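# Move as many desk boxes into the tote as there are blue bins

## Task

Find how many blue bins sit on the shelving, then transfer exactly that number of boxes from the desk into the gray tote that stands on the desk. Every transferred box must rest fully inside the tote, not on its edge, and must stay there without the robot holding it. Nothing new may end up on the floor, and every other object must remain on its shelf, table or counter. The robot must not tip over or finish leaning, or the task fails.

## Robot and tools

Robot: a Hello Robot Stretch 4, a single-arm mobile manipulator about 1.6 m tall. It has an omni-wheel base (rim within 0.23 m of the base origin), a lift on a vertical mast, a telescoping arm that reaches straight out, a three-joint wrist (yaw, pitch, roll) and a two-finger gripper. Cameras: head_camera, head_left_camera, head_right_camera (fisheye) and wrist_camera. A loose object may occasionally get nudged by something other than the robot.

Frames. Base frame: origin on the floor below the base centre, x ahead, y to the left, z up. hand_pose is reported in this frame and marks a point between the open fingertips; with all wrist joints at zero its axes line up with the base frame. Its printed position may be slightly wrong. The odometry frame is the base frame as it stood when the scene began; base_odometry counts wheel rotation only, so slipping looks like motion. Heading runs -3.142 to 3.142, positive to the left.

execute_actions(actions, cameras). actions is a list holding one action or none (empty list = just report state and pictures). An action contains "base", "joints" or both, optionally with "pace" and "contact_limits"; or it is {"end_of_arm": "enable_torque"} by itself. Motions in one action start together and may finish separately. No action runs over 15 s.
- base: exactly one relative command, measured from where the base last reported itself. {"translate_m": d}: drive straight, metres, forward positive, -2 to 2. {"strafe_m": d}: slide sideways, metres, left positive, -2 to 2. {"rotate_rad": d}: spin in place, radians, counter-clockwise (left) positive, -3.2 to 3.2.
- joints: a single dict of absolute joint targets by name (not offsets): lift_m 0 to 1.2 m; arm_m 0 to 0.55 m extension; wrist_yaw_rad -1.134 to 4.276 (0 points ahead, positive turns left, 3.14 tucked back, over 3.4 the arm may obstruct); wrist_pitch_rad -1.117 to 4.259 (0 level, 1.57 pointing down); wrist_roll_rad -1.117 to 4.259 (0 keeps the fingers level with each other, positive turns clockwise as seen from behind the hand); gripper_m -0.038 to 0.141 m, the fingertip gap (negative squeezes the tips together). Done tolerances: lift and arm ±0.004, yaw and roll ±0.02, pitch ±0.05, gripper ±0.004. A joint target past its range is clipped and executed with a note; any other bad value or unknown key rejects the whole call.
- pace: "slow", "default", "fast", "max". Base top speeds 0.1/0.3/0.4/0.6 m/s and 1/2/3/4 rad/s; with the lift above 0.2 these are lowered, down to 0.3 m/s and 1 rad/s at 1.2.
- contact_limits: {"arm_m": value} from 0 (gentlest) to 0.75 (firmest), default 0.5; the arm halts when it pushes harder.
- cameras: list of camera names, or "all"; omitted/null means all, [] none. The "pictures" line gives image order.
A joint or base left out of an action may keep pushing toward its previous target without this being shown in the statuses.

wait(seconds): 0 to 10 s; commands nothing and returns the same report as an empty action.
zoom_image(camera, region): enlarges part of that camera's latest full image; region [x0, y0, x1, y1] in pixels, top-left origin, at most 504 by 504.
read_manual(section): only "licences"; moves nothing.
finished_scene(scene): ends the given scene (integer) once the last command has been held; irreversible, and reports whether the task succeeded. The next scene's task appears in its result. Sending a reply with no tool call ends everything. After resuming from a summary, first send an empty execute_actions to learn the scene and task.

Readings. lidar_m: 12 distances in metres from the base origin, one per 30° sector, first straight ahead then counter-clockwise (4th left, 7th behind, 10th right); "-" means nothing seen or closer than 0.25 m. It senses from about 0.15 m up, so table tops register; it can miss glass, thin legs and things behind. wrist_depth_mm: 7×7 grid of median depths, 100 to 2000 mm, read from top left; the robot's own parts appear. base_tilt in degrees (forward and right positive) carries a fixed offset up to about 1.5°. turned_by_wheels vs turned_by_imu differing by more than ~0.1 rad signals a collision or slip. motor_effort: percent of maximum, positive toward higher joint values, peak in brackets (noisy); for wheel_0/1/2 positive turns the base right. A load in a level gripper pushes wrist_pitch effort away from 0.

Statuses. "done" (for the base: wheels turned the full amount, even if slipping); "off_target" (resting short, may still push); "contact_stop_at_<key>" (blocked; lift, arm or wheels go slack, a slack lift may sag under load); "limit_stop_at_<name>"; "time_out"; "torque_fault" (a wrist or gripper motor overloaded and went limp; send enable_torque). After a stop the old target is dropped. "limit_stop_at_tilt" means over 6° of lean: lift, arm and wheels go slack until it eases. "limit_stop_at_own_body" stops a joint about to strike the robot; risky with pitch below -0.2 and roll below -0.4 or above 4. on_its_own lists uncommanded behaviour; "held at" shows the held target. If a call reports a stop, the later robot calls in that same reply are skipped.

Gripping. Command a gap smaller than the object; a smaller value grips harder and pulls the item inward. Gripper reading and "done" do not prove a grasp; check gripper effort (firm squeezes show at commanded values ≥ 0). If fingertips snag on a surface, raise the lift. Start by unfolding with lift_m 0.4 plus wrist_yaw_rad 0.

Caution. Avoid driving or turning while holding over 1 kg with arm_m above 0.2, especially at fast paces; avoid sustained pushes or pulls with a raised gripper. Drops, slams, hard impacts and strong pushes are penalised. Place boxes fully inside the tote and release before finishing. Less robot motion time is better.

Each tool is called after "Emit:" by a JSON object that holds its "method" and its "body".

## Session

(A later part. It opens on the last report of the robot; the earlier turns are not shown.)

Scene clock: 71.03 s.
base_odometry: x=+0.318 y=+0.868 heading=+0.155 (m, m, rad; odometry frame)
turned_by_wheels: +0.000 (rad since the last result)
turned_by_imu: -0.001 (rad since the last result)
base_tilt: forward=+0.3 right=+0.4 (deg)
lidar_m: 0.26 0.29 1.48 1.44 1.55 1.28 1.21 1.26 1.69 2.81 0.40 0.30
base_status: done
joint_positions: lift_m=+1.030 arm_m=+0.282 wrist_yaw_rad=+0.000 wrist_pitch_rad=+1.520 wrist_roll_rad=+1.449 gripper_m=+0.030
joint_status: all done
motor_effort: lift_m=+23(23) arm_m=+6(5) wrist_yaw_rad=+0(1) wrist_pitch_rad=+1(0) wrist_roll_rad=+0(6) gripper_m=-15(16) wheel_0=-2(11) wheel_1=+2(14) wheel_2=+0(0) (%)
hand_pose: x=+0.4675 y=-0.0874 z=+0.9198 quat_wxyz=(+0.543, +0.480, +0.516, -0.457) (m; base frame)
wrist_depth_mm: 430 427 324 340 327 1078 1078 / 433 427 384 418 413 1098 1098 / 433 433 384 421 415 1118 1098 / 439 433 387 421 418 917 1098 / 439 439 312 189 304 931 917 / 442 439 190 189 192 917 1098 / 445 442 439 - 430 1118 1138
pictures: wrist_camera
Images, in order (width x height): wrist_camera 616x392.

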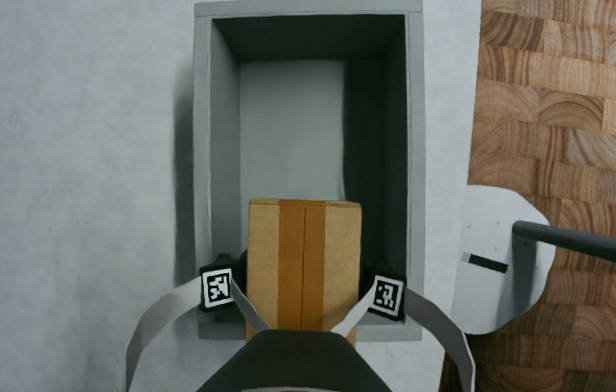

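Emit:
{"method": "execute_actions", "body": {"actions": [{"joints":{"arm_m":0.299,"wrist_pitch_rad":1.57,"lift_m":0.86}}], "cameras": ["wrist_camera"]}}

Emit:
{"method": "execute_actions", "body": {"actions": [{"joints":{"gripper_m":0.075}}], "cameras": ["wrist_camera"]}}

Emit:
{"method": "execute_actions", "body": {"actions": [{"joints":{"lift_m":1.0},"pace":"fast"}], "cameras": ["wrist_camera"]}}

Scene clock: 74.40 s.
base_odometry: x=+0.318 y=+0.868 heading=+0.155 (m, m, rad; odometry frame)
turned_by_wheels: +0.000 (rad since the last result)
turned_by_imu: -0.001 (rad since the last result)
base_tilt: forward=+0.3 right=+0.5 (deg)
lidar_m: 0.27 0.29 1.49 1.45 1.53 1.28 1.22 1.28 1.69 2.81 0.41 0.27
base_status: not commanded
joint_positions: lift_m=+0.860 arm_m=+0.298 wrist_yaw_rad=+0.000 wrist_pitch_rad=+1.570 wrist_roll_rad=+1.449 gripper_m=+0.030
joint_status: all done
motor_effort: lift_m=+16(21) arm_m=+6(8) wrist_yaw_rad=-1(1) wrist_pitch_rad=+2(4) wrist_roll_rad=+1(1) gripper_m=-15(14) wheel_0=-2(2) wheel_1=+2(2) wheel_2=+0(0) (%)
hand_pose: x=+0.4692 y=-0.0874 z=+0.7500 quat_wxyz=(+0.530, +0.469, +0.529, -0.468) (m; base frame)
wrist_depth_mm: 248 164 247 247 248 162 252 / 133 166 248 249 250 164 976 / 134 167 250 251 252 166 991 / 253 168 251 252 253 167 976 / 254 167 240 189 255 167 683 / 256 153 190 190 191 154 778 / 258 150 240 - 239 147 1008
pictures: wrist_camera
Images, in order (width x height): wrist_camera 616x392.

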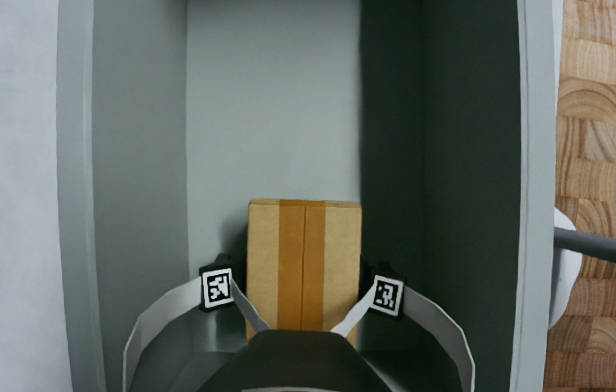

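Scene clock: 75.67 s.
base_odometry: x=+0.318 y=+0.868 heading=+0.155 (m, m, rad; odometry frame)
turned_by_wheels: +0.000 (rad since the last result)
turned_by_imu: +0.000 (rad since the last result)
base_tilt: forward=+0.3 right=+0.5 (deg)
lidar_m: 0.26 0.29 1.51 1.45 1.54 1.28 1.21 1.28 1.70 2.81 0.43 0.30
base_status: not commanded
joint_positions: lift_m=+0.860 arm_m=+0.298 wrist_yaw_rad=+0.000 wrist_pitch_rad=+1.570 wrist_roll_rad=+1.449 gripper_m=+0.075
joint_status: all done
motor_effort: lift_m=+16(16) arm_m=+6(6) wrist_yaw_rad=-1(1) wrist_pitch_rad=+2(3) wrist_roll_rad=+0(2) gripper_m=-4(15) wheel_0=-2(2) wheel_1=+2(2) wheel_2=+0(0) (%)
hand_pose: x=+0.4691 y=-0.0874 z=+0.7500 quat_wxyz=(+0.530, +0.469, +0.529, -0.469) (m; base frame)
wrist_depth_mm: 247 164 247 248 248 162 252 / 249 166 248 249 250 164 976 / 251 167 250 251 252 166 976 / 252 168 252 253 254 167 976 / 254 167 238 204 255 167 683 / 257 153 206 206 217 165 778 / 259 150 239 - 238 147 1008
pictures: wrist_camera
Images, in order (width x height): wrist_camera 616x392.

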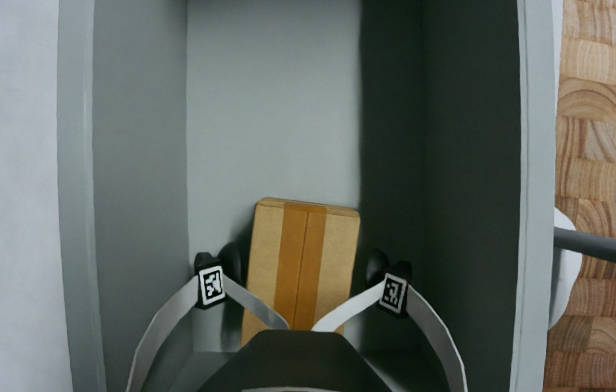

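Scene clock: 77.00 s.
base_odometry: x=+0.318 y=+0.868 heading=+0.155 (m, m, rad; odometry frame)
turned_by_wheels: +0.000 (rad since the last result)
turned_by_imu: -0.001 (rad since the last result)
base_tilt: forward=+0.3 right=+0.5 (deg)
lidar_m: 0.27 0.29 1.49 1.43 1.52 1.28 1.22 1.25 1.69 2.81 0.44 0.29
base_status: not commanded
joint_positions: lift_m=+1.000 arm_m=+0.298 wrist_yaw_rad=+0.000 wrist_pitch_rad=+1.570 wrist_roll_rad=+1.449 gripper_m=+0.075
joint_status: all done
motor_effort: lift_m=+22(23) arm_m=+6(6) wrist_yaw_rad=+0(0) wrist_pitch_rad=+2(2) wrist_roll_rad=+1(2) gripper_m=-1(4) wheel_0=-2(2) wheel_1=+2(2) wheel_2=+0(0) (%)
hand_pose: x=+0.4691 y=-0.0874 z=+0.8895 quat_wxyz=(+0.530, +0.469, +0.529, -0.469) (m; base frame)
wrist_depth_mm: 382 382 303 343 324 1098 1098 / 387 387 349 387 329 1098 1118 / 389 389 351 389 332 1118 1118 / 392 394 351 392 334 904 1118 / 397 394 277 345 334 904 1138 / 399 397 279 345 216 917 1118 / 402 402 281 - 282 1138 1160
pictures: wrist_camera
Images, in order (width x height): wrist_camera 616x392.

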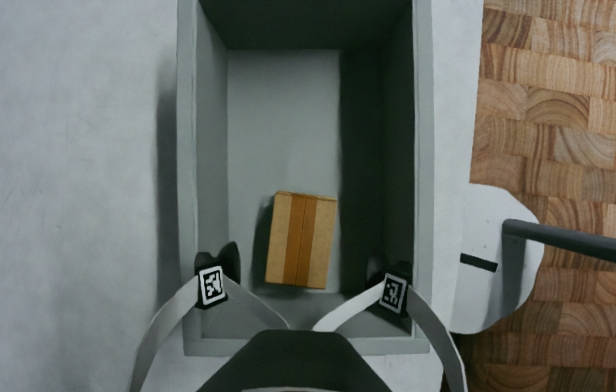

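Emit:
{"method": "execute_actions", "body": {"actions": [{"joints":{"arm_m":0.278,"wrist_roll_rad":1.87,"gripper_m":0.1},"base":{"strafe_m":-0.72},"pace":"max"}], "cameras": ["wrist_camera"]}}

Scene clock: 81.30 s.
base_odometry: x=+0.429 y=+0.156 heading=+0.155 (m, m, rad; odometry frame)
turned_by_wheels: +0.000 (rad since the last result)
turned_by_imu: +0.000 (rad since the last result)
base_tilt: forward=+0.3 right=+0.4 (deg)
lidar_m: 0.31 0.32 0.41 2.17 2.29 1.27 1.20 1.25 1.67 2.08 0.45 0.33
base_status: done
joint_positions: lift_m=+1.000 arm_m=+0.279 wrist_yaw_rad=+0.000 wrist_pitch_rad=+1.570 wrist_roll_rad=+1.869 gripper_m=+0.100
joint_status: all done
motor_effort: lift_m=+22(22) arm_m=-6(5) wrist_yaw_rad=-1(1) wrist_pitch_rad=+2(2) wrist_roll_rad=+2(5) gripper_m=-3(1) wheel_0=+2(12) wheel_1=-3(13) wheel_2=+0(1) (%)
hand_pose: x=+0.4502 y=-0.0874 z=+0.8895 quat_wxyz=(+0.420, +0.569, +0.420, -0.569) (m; base frame)
wrist_depth_mm: 384 384 338 389 1098 1098 1098 / 387 389 355 392 1098 1098 1118 / 389 389 394 392 394 891 1118 / 392 392 394 394 397 904 1138 / 366 394 397 347 399 917 1138 / 347 397 397 399 224 1118 1138 / 399 399 402 - 404 1138 1138
pictures: wrist_camera
Images, in order (width x height): wrist_camera 616x392.

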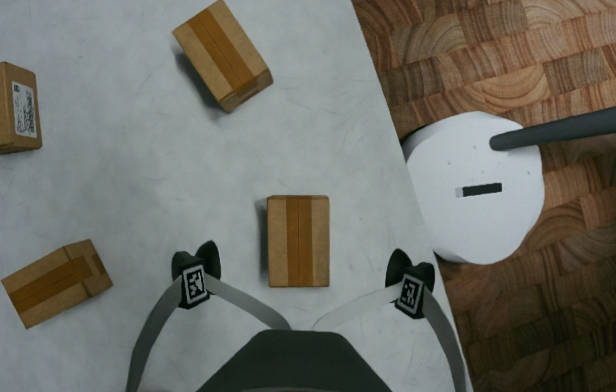

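Emit:
{"method": "execute_actions", "body": {"actions": [{"joints":{"lift_m":0.85,"arm_m":0.284},"pace":"fast"}], "cameras": []}}

Emit:
{"method": "execute_actions", "body": {"actions": [{"joints":{"gripper_m":0.03}}], "cameras": []}}

Emit:
{"method": "execute_actions", "body": {"actions": [{"joints":{"lift_m":1.0,"wrist_roll_rad":1.45,"arm_m":0.313},"base":{"strafe_m":0.6},"pace":"fast"}], "cameras": ["wrist_camera"]}}

Scene clock: 83.83 s.
base_odometry: x=+0.429 y=+0.156 heading=+0.155 (m, m, rad; odometry frame)
turned_by_wheels: +0.000 (rad since the last result)
turned_by_imu: -0.001 (rad since the last result)
base_tilt: forward=+0.4 right=+0.4 (deg)
lidar_m: 0.31 0.32 0.41 2.17 2.28 1.26 1.17 1.24 1.67 2.08 0.47 0.33
base_status: not commanded
joint_positions: lift_m=+0.850 arm_m=+0.283 wrist_yaw_rad=+0.000 wrist_pitch_rad=+1.570 wrist_roll_rad=+1.869 gripper_m=+0.100
joint_status: all done
motor_effort: lift_m=+16(20) arm_m=+6(2) wrist_yaw_rad=+0(0) wrist_pitch_rad=+2(2) wrist_roll_rad=+1(2) gripper_m=-1(3) wheel_0=+2(2) wheel_1=-3(3) wheel_2=+0(0) (%)
hand_pose: x=+0.4541 y=-0.0874 z=+0.7400 quat_wxyz=(+0.420, +0.569, +0.420, -0.569) (m; base frame)
wrist_depth_mm: 239 239 217 241 242 946 960 / 240 242 242 243 244 960 946 / 243 243 244 244 245 750 759 / 245 244 245 246 248 759 759 / 245 245 247 198 248 250 768 / 248 249 249 198 224 251 991 / 249 250 250 - 252 253 991
pictures: none
No camera images: the call's "cameras" was empty. Leave "cameras" out to get every camera's image.

Scene clock: 85.37 s.
base_odometry: x=+0.429 y=+0.156 heading=+0.155 (m, m, rad; odometry frame)
turned_by_wheels: +0.000 (rad since the last result)
turned_by_imu: -0.001 (rad since the last result)
base_tilt: forward=+0.3 right=+0.4 (deg)
lidar_m: 0.31 0.31 0.42 2.18 2.28 1.26 1.20 1.25 1.68 2.09 0.48 0.33
base_status: not commanded
joint_positions: lift_m=+0.850 arm_m=+0.283 wrist_yaw_rad=+0.000 wrist_pitch_rad=+1.569 wrist_roll_rad=+1.869 gripper_m=+0.030
joint_status: all done
motor_effort: lift_m=+17(17) arm_m=+6(6) wrist_yaw_rad=-1(1) wrist_pitch_rad=+3(7) wrist_roll_rad=+1(1) gripper_m=-16(14) wheel_0=+2(2) wheel_1=-3(3) wheel_2=+0(0) (%)
hand_pose: x=+0.4543 y=-0.0874 z=+0.7400 quat_wxyz=(+0.420, +0.569, +0.420, -0.568) (m; base frame)
wrist_depth_mm: 239 240 216 241 241 946 960 / 240 240 242 243 243 960 946 / 242 243 244 245 245 750 750 / 245 245 245 244 245 750 759 / 245 246 247 188 248 251 768 / 247 248 190 189 190 251 991 / 250 249 250 - 251 253 991
pictures: none
No camera images: the call's "cameras" was empty. Leave "cameras" out to get every camera's image.

Scene clock: 88.17 s.
base_odometry: x=+0.336 y=+0.749 heading=+0.155 (m, m, rad; odometry frame)
turned_by_wheels: +0.000 (rad since the last result)
turned_by_imu: -0.002 (rad since the last result)
base_tilt: forward=+0.2 right=+0.4 (deg)
lidar_m: 0.27 0.29 0.40 1.57 1.67 1.28 1.21 1.26 1.67 2.69 0.44 0.29
base_status: done
joint_positions: lift_m=+1.000 arm_m=+0.312 wrist_yaw_rad=+0.000 wrist_pitch_rad=+1.570 wrist_roll_rad=+1.451 gripper_m=+0.030
joint_status: all done
motor_effort: lift_m=+23(26) arm_m=+6(10) wrist_yaw_rad=+0(1) wrist_pitch_rad=+2(2) wrist_roll_rad=-2(5) gripper_m=-15(16) wheel_0=+0(14) wheel_1=+0(14) wheel_2=+0(1) (%)
hand_pose: x=+0.4831 y=-0.0874 z=+0.8895 quat_wxyz=(+0.529, +0.469, +0.529, -0.469) (m; base frame)
wrist_depth_mm: 384 387 387 387 387 389 1098 / 387 387 389 389 389 392 1098 / 389 392 368 392 392 1118 1118 / 392 394 366 389 373 917 1118 / 397 394 277 188 282 904 917 / 399 397 190 189 190 917 1138 / 399 402 303 - 319 1160 1160
pictures: wrist_camera
Images, in order (width x height): wrist_camera 616x392.

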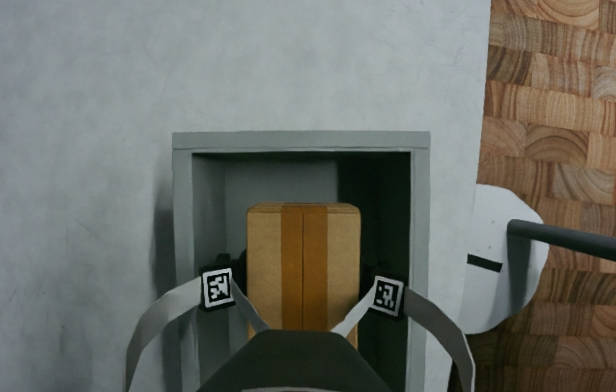

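Emit:
{"method": "execute_actions", "body": {"actions": [{"joints":{"lift_m":0.856},"pace":"fast"}], "cameras": []}}

Emit:
{"method": "execute_actions", "body": {"actions": [{"joints":{"gripper_m":0.075}}], "cameras": []}}

Emit:
{"method": "execute_actions", "body": {"actions": [{"joints":{"lift_m":1.0},"pace":"fast"}], "cameras": ["wrist_camera"]}}

Emit:
{"method": "execute_actions", "body": {"actions": [{"joints":{"arm_m":0.512,"wrist_roll_rad":1.72,"gripper_m":0.1},"base":{"strafe_m":-0.425},"pace":"fast"}], "cameras": ["wrist_camera"]}}

Scene clock: 91.60 s.
base_odometry: x=+0.336 y=+0.749 heading=+0.155 (m, m, rad; odometry frame)
turned_by_wheels: +0.000 (rad since the last result)
turned_by_imu: -0.001 (rad since the last result)
base_tilt: forward=+0.3 right=+0.5 (deg)
lidar_m: 0.27 0.29 0.41 1.57 1.67 1.28 1.21 1.26 1.69 2.69 0.44 0.31
base_status: not commanded
joint_positions: lift_m=+0.856 arm_m=+0.312 wrist_yaw_rad=+0.000 wrist_pitch_rad=+1.570 wrist_roll_rad=+1.451 gripper_m=+0.030
joint_status: all done
motor_effort: lift_m=+17(21) arm_m=+6(6) wrist_yaw_rad=-1(1) wrist_pitch_rad=+2(2) wrist_roll_rad=-2(2) gripper_m=-13(16) wheel_0=+0(0) wheel_1=+0(0) wheel_2=+0(0) (%)
hand_pose: x=+0.4831 y=-0.0874 z=+0.7460 quat_wxyz=(+0.529, +0.469, +0.529, -0.469) (m; base frame)
wrist_depth_mm: 244 244 246 246 247 249 248 / 245 129 130 130 130 131 250 / 130 150 188 193 194 147 609 / 131 175 248 248 249 160 508 / 132 174 249 189 251 160 715 / 133 157 190 189 190 148 778 / 134 156 253 - 254 144 991
pictures: none
No camera images: the call's "cameras" was empty. Leave "cameras" out to get every camera's image.

Scene clock: 92.87 s.
base_odometry: x=+0.336 y=+0.749 heading=+0.155 (m, m, rad; odometry frame)
turned_by_wheels: +0.000 (rad since the last result)
turned_by_imu: +0.000 (rad since the last result)
base_tilt: forward=+0.3 right=+0.4 (deg)
lidar_m: 0.26 0.29 0.39 1.56 1.65 1.28 1.21 1.26 1.68 2.70 0.43 0.28
base_status: not commanded
joint_positions: lift_m=+0.856 arm_m=+0.312 wrist_yaw_rad=+0.000 wrist_pitch_rad=+1.570 wrist_roll_rad=+1.451 gripper_m=+0.075
joint_status: all done
motor_effort: lift_m=+17(16) arm_m=+6(5) wrist_yaw_rad=-1(1) wrist_pitch_rad=+1(2) wrist_roll_rad=-2(2) gripper_m=-6(13) wheel_0=+0(0) wheel_1=+0(0) wheel_2=+0(0) (%)
hand_pose: x=+0.4831 y=-0.0874 z=+0.7460 quat_wxyz=(+0.529, +0.469, +0.529, -0.469) (m; base frame)
wrist_depth_mm: 244 245 245 247 248 248 249 / 245 130 130 130 131 131 249 / 130 151 187 192 193 147 615 / 131 175 248 247 250 160 512 / 132 173 249 201 250 160 723 / 133 159 244 202 216 159 778 / 134 156 253 - 254 141 1008
pictures: none
No camera images: the call's "cameras" was empty. Leave "cameras" out to get every camera's image.

Scene clock: 94.23 s.
base_odometry: x=+0.336 y=+0.749 heading=+0.155 (m, m, rad; odometry frame)
turned_by_wheels: +0.000 (rad since the last result)
turned_by_imu: -0.001 (rad since the last result)
base_tilt: forward=+0.4 right=+0.5 (deg)
lidar_m: 0.27 0.30 0.40 1.57 1.66 1.28 1.21 1.26 1.69 2.68 0.43 0.30
base_status: not commanded
joint_positions: lift_m=+1.000 arm_m=+0.312 wrist_yaw_rad=+0.000 wrist_pitch_rad=+1.570 wrist_roll_rad=+1.451 gripper_m=+0.075
joint_status: all done
motor_effort: lift_m=+23(24) arm_m=+6(6) wrist_yaw_rad=-1(0) wrist_pitch_rad=+2(2) wrist_roll_rad=-1(1) gripper_m=-4(3) wheel_0=+0(0) wheel_1=+0(0) wheel_2=+0(0) (%)
hand_pose: x=+0.4831 y=-0.0874 z=+0.8895 quat_wxyz=(+0.529, +0.469, +0.529, -0.469) (m; base frame)
wrist_depth_mm: 382 384 384 387 392 392 1098 / 387 389 389 392 389 392 1098 / 387 389 366 392 392 1118 1118 / 392 394 366 392 373 917 1118 / 394 394 279 345 322 917 917 / 397 399 279 351 216 917 1138 / 402 399 303 - 317 1138 1138
pictures: wrist_camera
Images, in order (width x height): wrist_camera 616x392.

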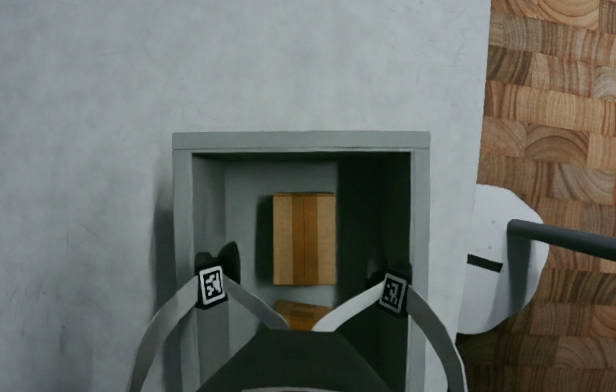

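Scene clock: 96.73 s.
base_odometry: x=+0.402 y=+0.329 heading=+0.155 (m, m, rad; odometry frame)
turned_by_wheels: +0.000 (rad since the last result)
turned_by_imu: +0.001 (rad since the last result)
base_tilt: forward=+0.5 right=+0.4 (deg)
lidar_m: 0.29 0.31 0.43 2.00 2.11 1.26 1.20 1.25 1.69 2.26 0.45 0.31
base_status: done
joint_positions: lift_m=+1.000 arm_m=+0.511 wrist_yaw_rad=+0.000 wrist_pitch_rad=+1.570 wrist_roll_rad=+1.719 gripper_m=+0.100
joint_status: all done
motor_effort: lift_m=+23(23) arm_m=+6(6) wrist_yaw_rad=+0(0) wrist_pitch_rad=+2(2) wrist_roll_rad=+1(6) gripper_m=-3(1) wheel_0=+3(12) wheel_1=-1(13) wheel_2=+0(0) (%)
hand_pose: x=+0.6821 y=-0.0874 z=+0.8895 quat_wxyz=(+0.462, +0.536, +0.461, -0.535) (m; base frame)
wrist_depth_mm: 382 387 338 387 389 389 389 / 384 387 389 389 392 392 392 / 389 389 392 392 394 394 394 / 392 392 397 394 397 399 399 / 397 394 397 347 399 402 402 / 397 397 397 397 224 404 402 / 399 399 399 - 402 407 407
pictures: wrist_camera
Images, in order (width x height): wrist_camera 616x392.

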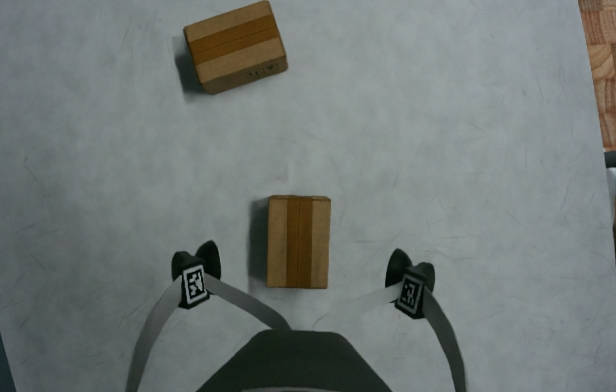

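Emit:
{"method": "execute_actions", "body": {"actions": [{"joints":{"lift_m":0.85,"arm_m":0.517},"pace":"fast"}], "cameras": []}}

Emit:
{"method": "execute_actions", "body": {"actions": [{"joints":{"gripper_m":0.03}}], "cameras": []}}

Emit:
{"method": "execute_actions", "body": {"actions": [{"joints":{"lift_m":1.0,"wrist_roll_rad":1.5,"arm_m":0.3},"base":{"strafe_m":0.545},"pace":"fast"}], "cameras": ["wrist_camera"]}}

Emit:
{"method": "execute_actions", "body": {"actions": [{"joints":{"lift_m":0.906},"pace":"fast"}], "cameras": []}}

Emit:
{"method": "execute_actions", "body": {"actions": [{"joints":{"gripper_m":0.075}}], "cameras": []}}

Emit:
{"method": "execute_actions", "body": {"actions": [{"joints":{"lift_m":1.0},"pace":"fast"}], "cameras": ["wrist_camera"]}}

Emit:
{"method": "execute_actions", "body": {"actions": [{"joints":{"arm_m":0.549,"wrist_roll_rad":-0.18,"gripper_m":0.1},"base":{"strafe_m":-0.753},"pace":"fast"}], "cameras": ["wrist_camera"]}}

Scene clock: 100.47 s.
base_odometry: x=+0.402 y=+0.329 heading=+0.155 (m, m, rad; odometry frame)
turned_by_wheels: +0.000 (rad since the last result)
turned_by_imu: -0.001 (rad since the last result)
base_tilt: forward=+0.4 right=+0.6 (deg)
lidar_m: 0.30 0.32 0.41 1.99 2.10 1.27 1.19 1.25 1.68 2.25 0.45 0.32
base_status: not commanded
joint_positions: lift_m=+0.850 arm_m=+0.516 wrist_yaw_rad=+0.000 wrist_pitch_rad=+1.570 wrist_roll_rad=+1.719 gripper_m=+0.100
joint_status: all done
motor_effort: lift_m=+16(21) arm_m=+6(4) wrist_yaw_rad=-1(0) wrist_pitch_rad=+2(2) wrist_roll_rad=+1(2) gripper_m=-3(4) wheel_0=+3(3) wheel_1=-1(2) wheel_2=+0(0) (%)
hand_pose: x=+0.6871 y=-0.0874 z=+0.7400 quat_wxyz=(+0.462, +0.536, +0.461, -0.535) (m; base frame)
wrist_depth_mm: 238 239 240 241 242 242 243 / 240 242 241 242 244 244 244 / 242 242 243 244 245 246 246 / 243 245 245 245 246 248 248 / 245 246 247 198 248 249 250 / 248 248 249 198 224 250 251 / 248 249 250 - 252 252 254
pictures: none
No camera images: the call's "cameras" was empty. Leave "cameras" out to get every camera's image.

Scene clock: 102.00 s.
base_odometry: x=+0.402 y=+0.329 heading=+0.155 (m, m, rad; odometry frame)
turned_by_wheels: +0.000 (rad since the last result)
turned_by_imu: -0.001 (rad since the last result)
base_tilt: forward=+0.3 right=+0.5 (deg)
lidar_m: 0.29 0.31 0.42 2.01 2.11 1.28 1.20 1.25 1.68 2.25 0.45 0.32
base_status: not commanded
joint_positions: lift_m=+0.850 arm_m=+0.516 wrist_yaw_rad=+0.000 wrist_pitch_rad=+1.570 wrist_roll_rad=+1.719 gripper_m=+0.030
joint_status: all done
motor_effort: lift_m=+16(16) arm_m=+5(6) wrist_yaw_rad=-2(3) wrist_pitch_rad=+3(11) wrist_roll_rad=+1(2) gripper_m=-14(14) wheel_0=+3(3) wheel_1=-2(1) wheel_2=+0(0) (%)
hand_pose: x=+0.6873 y=-0.0874 z=+0.7400 quat_wxyz=(+0.462, +0.536, +0.461, -0.535) (m; base frame)
wrist_depth_mm: 238 239 239 240 241 242 242 / 239 240 242 242 243 243 244 / 241 242 243 243 244 245 247 / 243 244 245 245 246 247 248 / 245 245 245 188 248 249 250 / 247 246 190 189 190 250 252 / 248 249 249 - 251 252 253
pictures: none
No camera images: the call's "cameras" was empty. Leave "cameras" out to get every camera's image.

Scene clock: 104.67 s.
base_odometry: x=+0.318 y=+0.868 heading=+0.155 (m, m, rad; odometry frame)
turned_by_wheels: +0.000 (rad since the last result)
turned_by_imu: -0.002 (rad since the last result)
base_tilt: forward=+0.2 right=+0.5 (deg)
lidar_m: 0.27 0.29 1.51 1.43 1.53 1.29 1.21 1.27 1.69 2.80 0.42 0.30
base_status: done
joint_positions: lift_m=+1.000 arm_m=+0.301 wrist_yaw_rad=+0.000 wrist_pitch_rad=+1.570 wrist_roll_rad=+1.500 gripper_m=+0.030
joint_status: all done
motor_effort: lift_m=+23(27) arm_m=-6(7) wrist_yaw_rad=+0(2) wrist_pitch_rad=+0(3) wrist_roll_rad=-3(5) gripper_m=-16(14) wheel_0=-1(13) wheel_1=+1(14) wheel_2=+0(0) (%)
hand_pose: x=+0.4721 y=-0.0874 z=+0.8895 quat_wxyz=(+0.517, +0.482, +0.517, -0.482) (m; base frame)
wrist_depth_mm: 384 384 317 343 314 1098 1098 / 384 389 375 338 357 1098 1098 / 389 389 364 342 373 1118 1138 / 392 392 345 347 334 904 1118 / 394 394 276 188 281 904 1118 / 397 399 190 189 190 917 1138 / 399 402 282 - 404 1138 1138
pictures: wrist_camera
Images, in order (width x height): wrist_camera 616x392.

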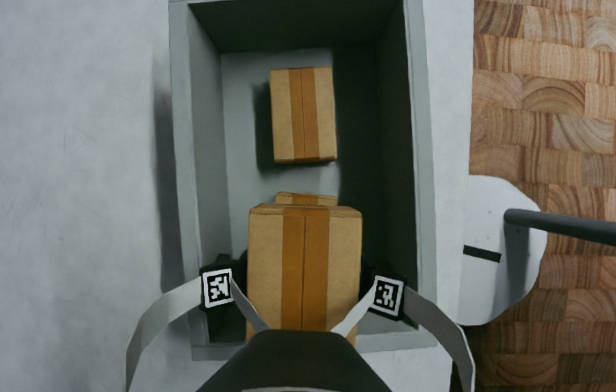

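Scene clock: 105.83 s.
base_odometry: x=+0.318 y=+0.868 heading=+0.155 (m, m, rad; odometry frame)
turned_by_wheels: +0.000 (rad since the last result)
turned_by_imu: +0.000 (rad since the last result)
base_tilt: forward=+0.3 right=+0.4 (deg)
lidar_m: 0.28 0.28 1.51 1.45 1.54 1.26 1.22 1.26 1.69 2.80 0.42 0.30
base_status: not commanded
joint_positions: lift_m=+0.906 arm_m=+0.301 wrist_yaw_rad=+0.000 wrist_pitch_rad=+1.570 wrist_roll_rad=+1.500 gripper_m=+0.030
joint_status: all done
motor_effort: lift_m=+17(22) arm_m=-7(6) wrist_yaw_rad=+0(0) wrist_pitch_rad=+1(0) wrist_roll_rad=-2(3) gripper_m=-16(14) wheel_0=+0(1) wheel_1=+1(1) wheel_2=+0(0) (%)
hand_pose: x=+0.4721 y=-0.0874 z=+0.7959 quat_wxyz=(+0.517, +0.482, +0.517, -0.482) (m; base frame)
wrist_depth_mm: 293 206 290 246 293 196 1008 / 294 205 293 245 294 202 1025 / 297 202 296 247 297 208 1025 / 300 198 297 297 298 197 1025 / 301 210 237 189 270 200 820 / 303 190 190 189 190 186 1042 / 304 198 245 - 244 187 1078
pictures: none
No camera images: the call's "cameras" was empty. Leave "cameras" out to get every camera's image.

Scene clock: 107.10 s.
base_odometry: x=+0.318 y=+0.868 heading=+0.155 (m, m, rad; odometry frame)
turned_by_wheels: +0.000 (rad since the last result)
turned_by_imu: +0.000 (rad since the last result)
base_tilt: forward=+0.3 right=+0.5 (deg)
lidar_m: 0.27 0.28 1.50 1.44 1.55 1.28 1.21 1.26 1.69 2.81 0.42 0.29
base_status: not commanded
joint_positions: lift_m=+0.906 arm_m=+0.301 wrist_yaw_rad=+0.000 wrist_pitch_rad=+1.570 wrist_roll_rad=+1.500 gripper_m=+0.075
joint_status: all done
motor_effort: lift_m=+17(17) arm_m=-6(6) wrist_yaw_rad=+0(0) wrist_pitch_rad=+1(1) wrist_roll_rad=-2(1) gripper_m=-5(17) wheel_0=+0(0) wheel_1=+1(1) wheel_2=+0(0) (%)
hand_pose: x=+0.4721 y=-0.0874 z=+0.7959 quat_wxyz=(+0.517, +0.482, +0.517, -0.482) (m; base frame)
wrist_depth_mm: 293 205 291 247 293 197 1008 / 294 204 294 246 294 202 1008 / 297 202 296 247 297 210 1025 / 300 198 298 297 300 198 1042 / 303 211 232 200 270 200 831 / 304 189 221 202 216 202 1042 / 306 306 242 - 236 187 1060
pictures: none
No camera images: the call's "cameras" was empty. Leave "cameras" out to get every camera's image.

Scene clock: 108.27 s.
base_odometry: x=+0.318 y=+0.868 heading=+0.155 (m, m, rad; odometry frame)
turned_by_wheels: +0.000 (rad since the last result)
turned_by_imu: +0.000 (rad since the last result)
base_tilt: forward=+0.3 right=+0.5 (deg)
lidar_m: 0.26 0.28 1.50 1.45 1.52 1.29 1.21 1.26 1.69 2.80 0.42 0.30
base_status: not commanded
joint_positions: lift_m=+1.000 arm_m=+0.301 wrist_yaw_rad=+0.000 wrist_pitch_rad=+1.570 wrist_roll_rad=+1.500 gripper_m=+0.075
joint_status: all done
motor_effort: lift_m=+22(23) arm_m=-6(6) wrist_yaw_rad=+0(0) wrist_pitch_rad=+1(1) wrist_roll_rad=-1(3) gripper_m=-3(2) wheel_0=-1(1) wheel_1=+1(1) wheel_2=+0(0) (%)
hand_pose: x=+0.4721 y=-0.0874 z=+0.8895 quat_wxyz=(+0.517, +0.482, +0.517, -0.482) (m; base frame)
wrist_depth_mm: 382 384 315 343 312 1098 1118 / 387 387 377 340 357 1098 1098 / 387 389 364 340 375 1118 1098 / 392 394 351 392 338 917 1138 / 394 394 296 294 300 904 1138 / 397 397 279 296 216 917 1138 / 399 402 282 - 404 1138 1160
pictures: wrist_camera
Images, in order (width x height): wrist_camera 616x392.

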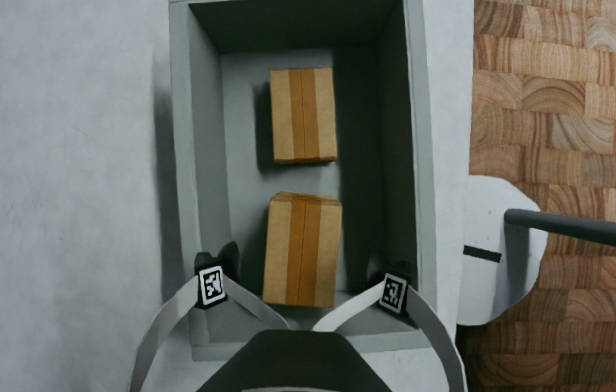

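Scene clock: 111.67 s.
base_odometry: x=+0.434 y=+0.124 heading=+0.155 (m, m, rad; odometry frame)
turned_by_wheels: +0.000 (rad since the last result)
turned_by_imu: +0.001 (rad since the last result)
base_tilt: forward=+0.3 right=+0.4 (deg)
lidar_m: 0.30 0.30 0.42 2.21 2.33 1.28 1.19 1.25 1.69 2.05 0.46 0.34
base_status: done
joint_positions: lift_m=+1.000 arm_m=+0.547 wrist_yaw_rad=+0.000 wrist_pitch_rad=+1.570 wrist_roll_rad=-0.179 gripper_m=+0.100
joint_status: all done
motor_effort: lift_m=+22(22) arm_m=+6(5) wrist_yaw_rad=-2(0) wrist_pitch_rad=+2(0) wrist_roll_rad=-3(6) gripper_m=-2(1) wheel_0=+2(11) wheel_1=-1(14) wheel_2=+0(0) (%)
hand_pose: x=+0.7187 y=-0.0874 z=+0.8895 quat_wxyz=(+0.705, -0.063, +0.704, +0.063) (m; base frame)
wrist_depth_mm: 387 384 384 384 384 382 387 / 387 389 389 389 387 389 389 / 392 394 392 392 392 392 392 / 394 394 394 394 397 394 394 / 397 397 397 347 397 349 399 / 402 402 402 399 224 402 402 / 404 404 404 - 404 404 407
pictures: wrist_camera
Images, in order (width x height): wrist_camera 616x392.

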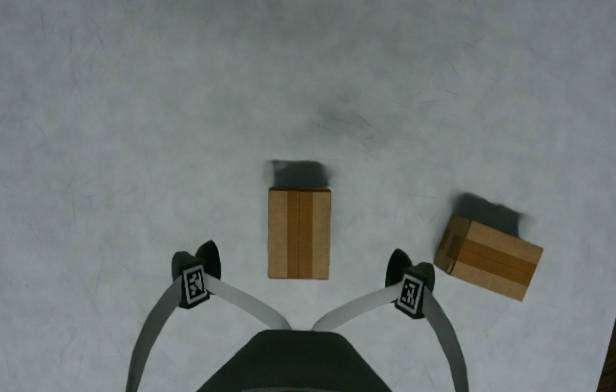

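Emit:
{"method": "execute_actions", "body": {"actions": [{"joints":{"lift_m":0.85},"pace":"fast"}], "cameras": []}}

Emit:
{"method": "execute_actions", "body": {"actions": [{"joints":{"gripper_m":0.03}}], "cameras": []}}

Emit:
{"method": "execute_actions", "body": {"actions": [{"joints":{"lift_m":1.0,"wrist_roll_rad":1.45,"arm_m":0.313},"base":{"strafe_m":0.64},"pace":"fast"}], "cameras": ["wrist_camera"]}}

Emit:
{"method": "execute_actions", "body": {"actions": [{"joints":{"lift_m":0.906},"pace":"fast"}], "cameras": []}}

Emit:
{"method": "execute_actions", "body": {"actions": [{"joints":{"gripper_m":0.075}}], "cameras": []}}

Emit:
{"method": "execute_actions", "body": {"actions": [{"joints":{"lift_m":1.05},"pace":"fast"}], "cameras": ["wrist_camera","head_camera"]}}

Scene clock: 114.90 s.
base_odometry: x=+0.434 y=+0.124 heading=+0.155 (m, m, rad; odometry frame)
turned_by_wheels: +0.000 (rad since the last result)
turned_by_imu: -0.001 (rad since the last result)
base_tilt: forward=+0.3 right=+0.4 (deg)
lidar_m: 0.29 0.32 0.43 2.22 2.33 1.27 1.20 1.26 1.68 2.05 0.45 0.33
base_status: not commanded
joint_positions: lift_m=+0.850 arm_m=+0.547 wrist_yaw_rad=+0.000 wrist_pitch_rad=+1.570 wrist_roll_rad=-0.179 gripper_m=+0.100
joint_status: all done
motor_effort: lift_m=+16(21) arm_m=+6(6) wrist_yaw_rad=-1(1) wrist_pitch_rad=+2(1) wrist_roll_rad=-1(2) gripper_m=-2(1) wheel_0=+2(2) wheel_1=-1(1) wheel_2=+0(0) (%)
hand_pose: x=+0.7187 y=-0.0874 z=+0.7400 quat_wxyz=(+0.705, -0.063, +0.704, +0.063) (m; base frame)
wrist_depth_mm: 238 239 239 238 239 238 238 / 240 240 240 240 241 240 241 / 243 243 242 243 242 242 243 / 245 245 244 212 245 245 245 / 247 247 218 196 246 247 227 / 249 249 199 198 248 249 208 / 252 252 252 - 251 251 252
pictures: none
No camera images: the call's "cameras" was empty. Leave "cameras" out to get every camera's image.

Scene clock: 116.43 s.
base_odometry: x=+0.434 y=+0.124 heading=+0.155 (m, m, rad; odometry frame)
turned_by_wheels: +0.000 (rad since the last result)
turned_by_imu: -0.001 (rad since the last result)
base_tilt: forward=+0.3 right=+0.4 (deg)
lidar_m: 0.30 0.32 0.43 2.20 2.33 1.24 1.20 1.25 1.66 2.07 0.47 0.33
base_status: not commanded
joint_positions: lift_m=+0.850 arm_m=+0.548 wrist_yaw_rad=+0.000 wrist_pitch_rad=+1.570 wrist_roll_rad=-0.179 gripper_m=+0.030
joint_status: all done
motor_effort: lift_m=+17(16) arm_m=+6(6) wrist_yaw_rad=-1(1) wrist_pitch_rad=+2(2) wrist_roll_rad=-3(2) gripper_m=-14(13) wheel_0=+2(2) wheel_1=-1(2) wheel_2=+0(0) (%)
hand_pose: x=+0.7187 y=-0.0874 z=+0.7400 quat_wxyz=(+0.705, -0.063, +0.704, +0.063) (m; base frame)
wrist_depth_mm: 238 239 238 239 238 238 238 / 240 240 240 240 239 240 240 / 243 243 243 243 242 243 242 / 245 245 245 217 245 245 244 / 246 247 246 187 246 246 227 / 249 249 190 189 190 248 208 / 251 251 251 - 251 251 251
pictures: none
No camera images: the call's "cameras" was empty. Leave "cameras" out to get every camera's image.

Scene clock: 119.33 s.
base_odometry: x=+0.335 y=+0.756 heading=+0.155 (m, m, rad; odometry frame)
turned_by_wheels: +0.000 (rad since the last result)
turned_by_imu: -0.003 (rad since the last result)
base_tilt: forward=+0.3 right=+0.4 (deg)
lidar_m: 0.26 0.29 0.39 1.54 1.67 1.27 1.21 1.25 1.71 2.70 0.42 0.29
base_status: done
joint_positions: lift_m=+1.000 arm_m=+0.314 wrist_yaw_rad=+0.000 wrist_pitch_rad=+1.570 wrist_roll_rad=+1.449 gripper_m=+0.030
joint_status: all done
motor_effort: lift_m=+23(24) arm_m=-6(7) wrist_yaw_rad=+0(1) wrist_pitch_rad=+0(3) wrist_roll_rad=+3(7) gripper_m=-14(13) wheel_0=-2(13) wheel_1=+2(11) wheel_2=+0(0) (%)
hand_pose: x=+0.4851 y=-0.0874 z=+0.8895 quat_wxyz=(+0.530, +0.469, +0.529, -0.469) (m; base frame)
wrist_depth_mm: 382 384 384 389 389 392 1098 / 384 387 389 392 392 394 1098 / 389 389 272 366 329 1098 1118 / 392 392 309 218 382 904 1118 / 397 397 276 188 290 904 917 / 397 397 190 189 190 931 1138 / 402 402 298 - 327 1138 1160
pictures: wrist_camera
Images, in order (width x height): wrist_camera 616x392.

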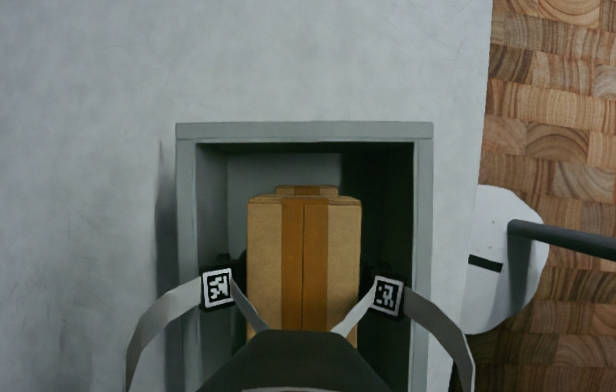

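Scene clock: 120.50 s.
base_odometry: x=+0.335 y=+0.756 heading=+0.155 (m, m, rad; odometry frame)
turned_by_wheels: +0.000 (rad since the last result)
turned_by_imu: +0.000 (rad since the last result)
base_tilt: forward=+0.3 right=+0.5 (deg)
lidar_m: 0.29 0.28 0.39 1.56 1.66 1.27 1.21 1.25 1.70 2.69 0.44 0.29
base_status: not commanded
joint_positions: lift_m=+0.906 arm_m=+0.314 wrist_yaw_rad=+0.000 wrist_pitch_rad=+1.570 wrist_roll_rad=+1.449 gripper_m=+0.030
joint_status: all done
motor_effort: lift_m=+17(21) arm_m=-6(6) wrist_yaw_rad=+0(1) wrist_pitch_rad=+1(1) wrist_roll_rad=+2(2) gripper_m=-14(14) wheel_0=-2(2) wheel_1=+2(2) wheel_2=+0(0) (%)
hand_pose: x=+0.4851 y=-0.0874 z=+0.7959 quat_wxyz=(+0.530, +0.469, +0.529, -0.469) (m; base frame)
wrist_depth_mm: 291 294 294 296 297 298 1008 / 294 294 296 296 297 298 1008 / 296 193 251 259 257 211 1025 / 300 200 297 217 298 212 1042 / 301 199 242 188 259 212 820 / 303 184 190 189 190 211 1042 / 306 212 296 - 286 207 1042
pictures: none
No camera images: the call's "cameras" was empty. Leave "cameras" out to get every camera's image.

Scene clock: 121.77 s.
base_odometry: x=+0.335 y=+0.756 heading=+0.155 (m, m, rad; odometry frame)
turned_by_wheels: +0.000 (rad since the last result)
turned_by_imu: +0.000 (rad since the last result)
base_tilt: forward=+0.4 right=+0.4 (deg)
lidar_m: 0.27 0.29 0.38 1.57 1.66 1.28 1.22 1.26 1.69 2.68 0.43 0.30
base_status: not commanded
joint_positions: lift_m=+0.906 arm_m=+0.314 wrist_yaw_rad=+0.000 wrist_pitch_rad=+1.570 wrist_roll_rad=+1.449 gripper_m=+0.075
joint_status: all done
motor_effort: lift_m=+17(17) arm_m=-6(6) wrist_yaw_rad=+0(0) wrist_pitch_rad=+1(0) wrist_roll_rad=+3(1) gripper_m=-3(15) wheel_0=-2(2) wheel_1=+2(2) wheel_2=+0(0) (%)
hand_pose: x=+0.4851 y=-0.0874 z=+0.7959 quat_wxyz=(+0.530, +0.469, +0.529, -0.469) (m; base frame)
wrist_depth_mm: 293 293 296 296 297 297 1008 / 296 294 296 297 297 300 1008 / 296 193 252 259 257 211 1025 / 300 199 298 241 298 213 1025 / 301 198 241 200 290 213 820 / 304 196 237 201 216 211 1025 / 306 213 296 - 286 189 1060
pictures: none
No camera images: the call's "cameras" was empty. Leave "cameras" out to get every camera's image.

Scene clock: 123.13 s.
base_odometry: x=+0.335 y=+0.756 heading=+0.155 (m, m, rad; odometry frame)
turned_by_wheels: +0.000 (rad since the last result)
turned_by_imu: -0.001 (rad since the last result)
base_tilt: forward=+0.3 right=+0.4 (deg)
lidar_m: 0.27 0.30 0.40 1.55 1.66 1.28 1.21 1.25 1.68 2.70 0.43 0.31
base_status: not commanded
joint_positions: lift_m=+1.050 arm_m=+0.314 wrist_yaw_rad=+0.000 wrist_pitch_rad=+1.570 wrist_roll_rad=+1.449 gripper_m=+0.075
joint_status: all done
motor_effort: lift_m=+23(25) arm_m=-6(6) wrist_yaw_rad=+0(0) wrist_pitch_rad=+1(0) wrist_roll_rad=+1(2) gripper_m=-5(4) wheel_0=-2(2) wheel_1=+2(2) wheel_2=+0(0) (%)
hand_pose: x=+0.4851 y=-0.0874 z=+0.9395 quat_wxyz=(+0.530, +0.469, +0.529, -0.469) (m; base frame)
wrist_depth_mm: 433 433 436 436 436 1138 1138 / 436 436 436 439 439 1160 1160 / 439 439 436 442 442 1160 1160 / 442 442 442 442 442 960 1182 / 445 445 442 345 445 976 1182 / 449 449 347 364 216 976 1205 / 452 452 407 - 379 1205 1205
pictures: head_camera, wrist_camera
Images, in order (width x height): head_camera 420x560, wrist_camera 616x392.

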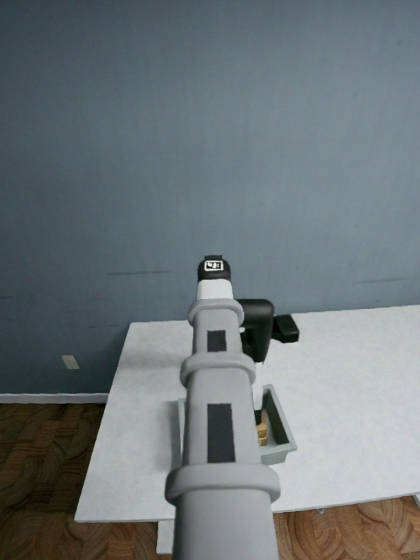

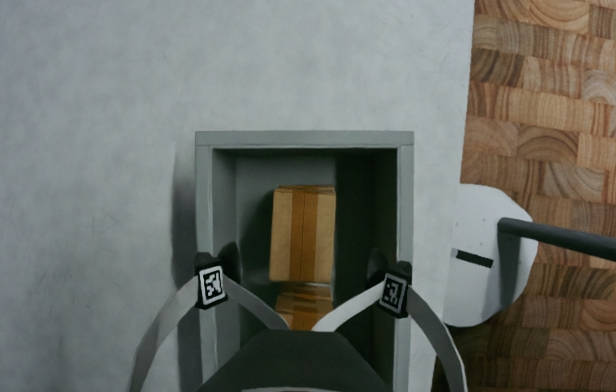

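Emit:
{"method": "finished_scene", "body": {"scene": 1}}

The scene is finished: the task was done.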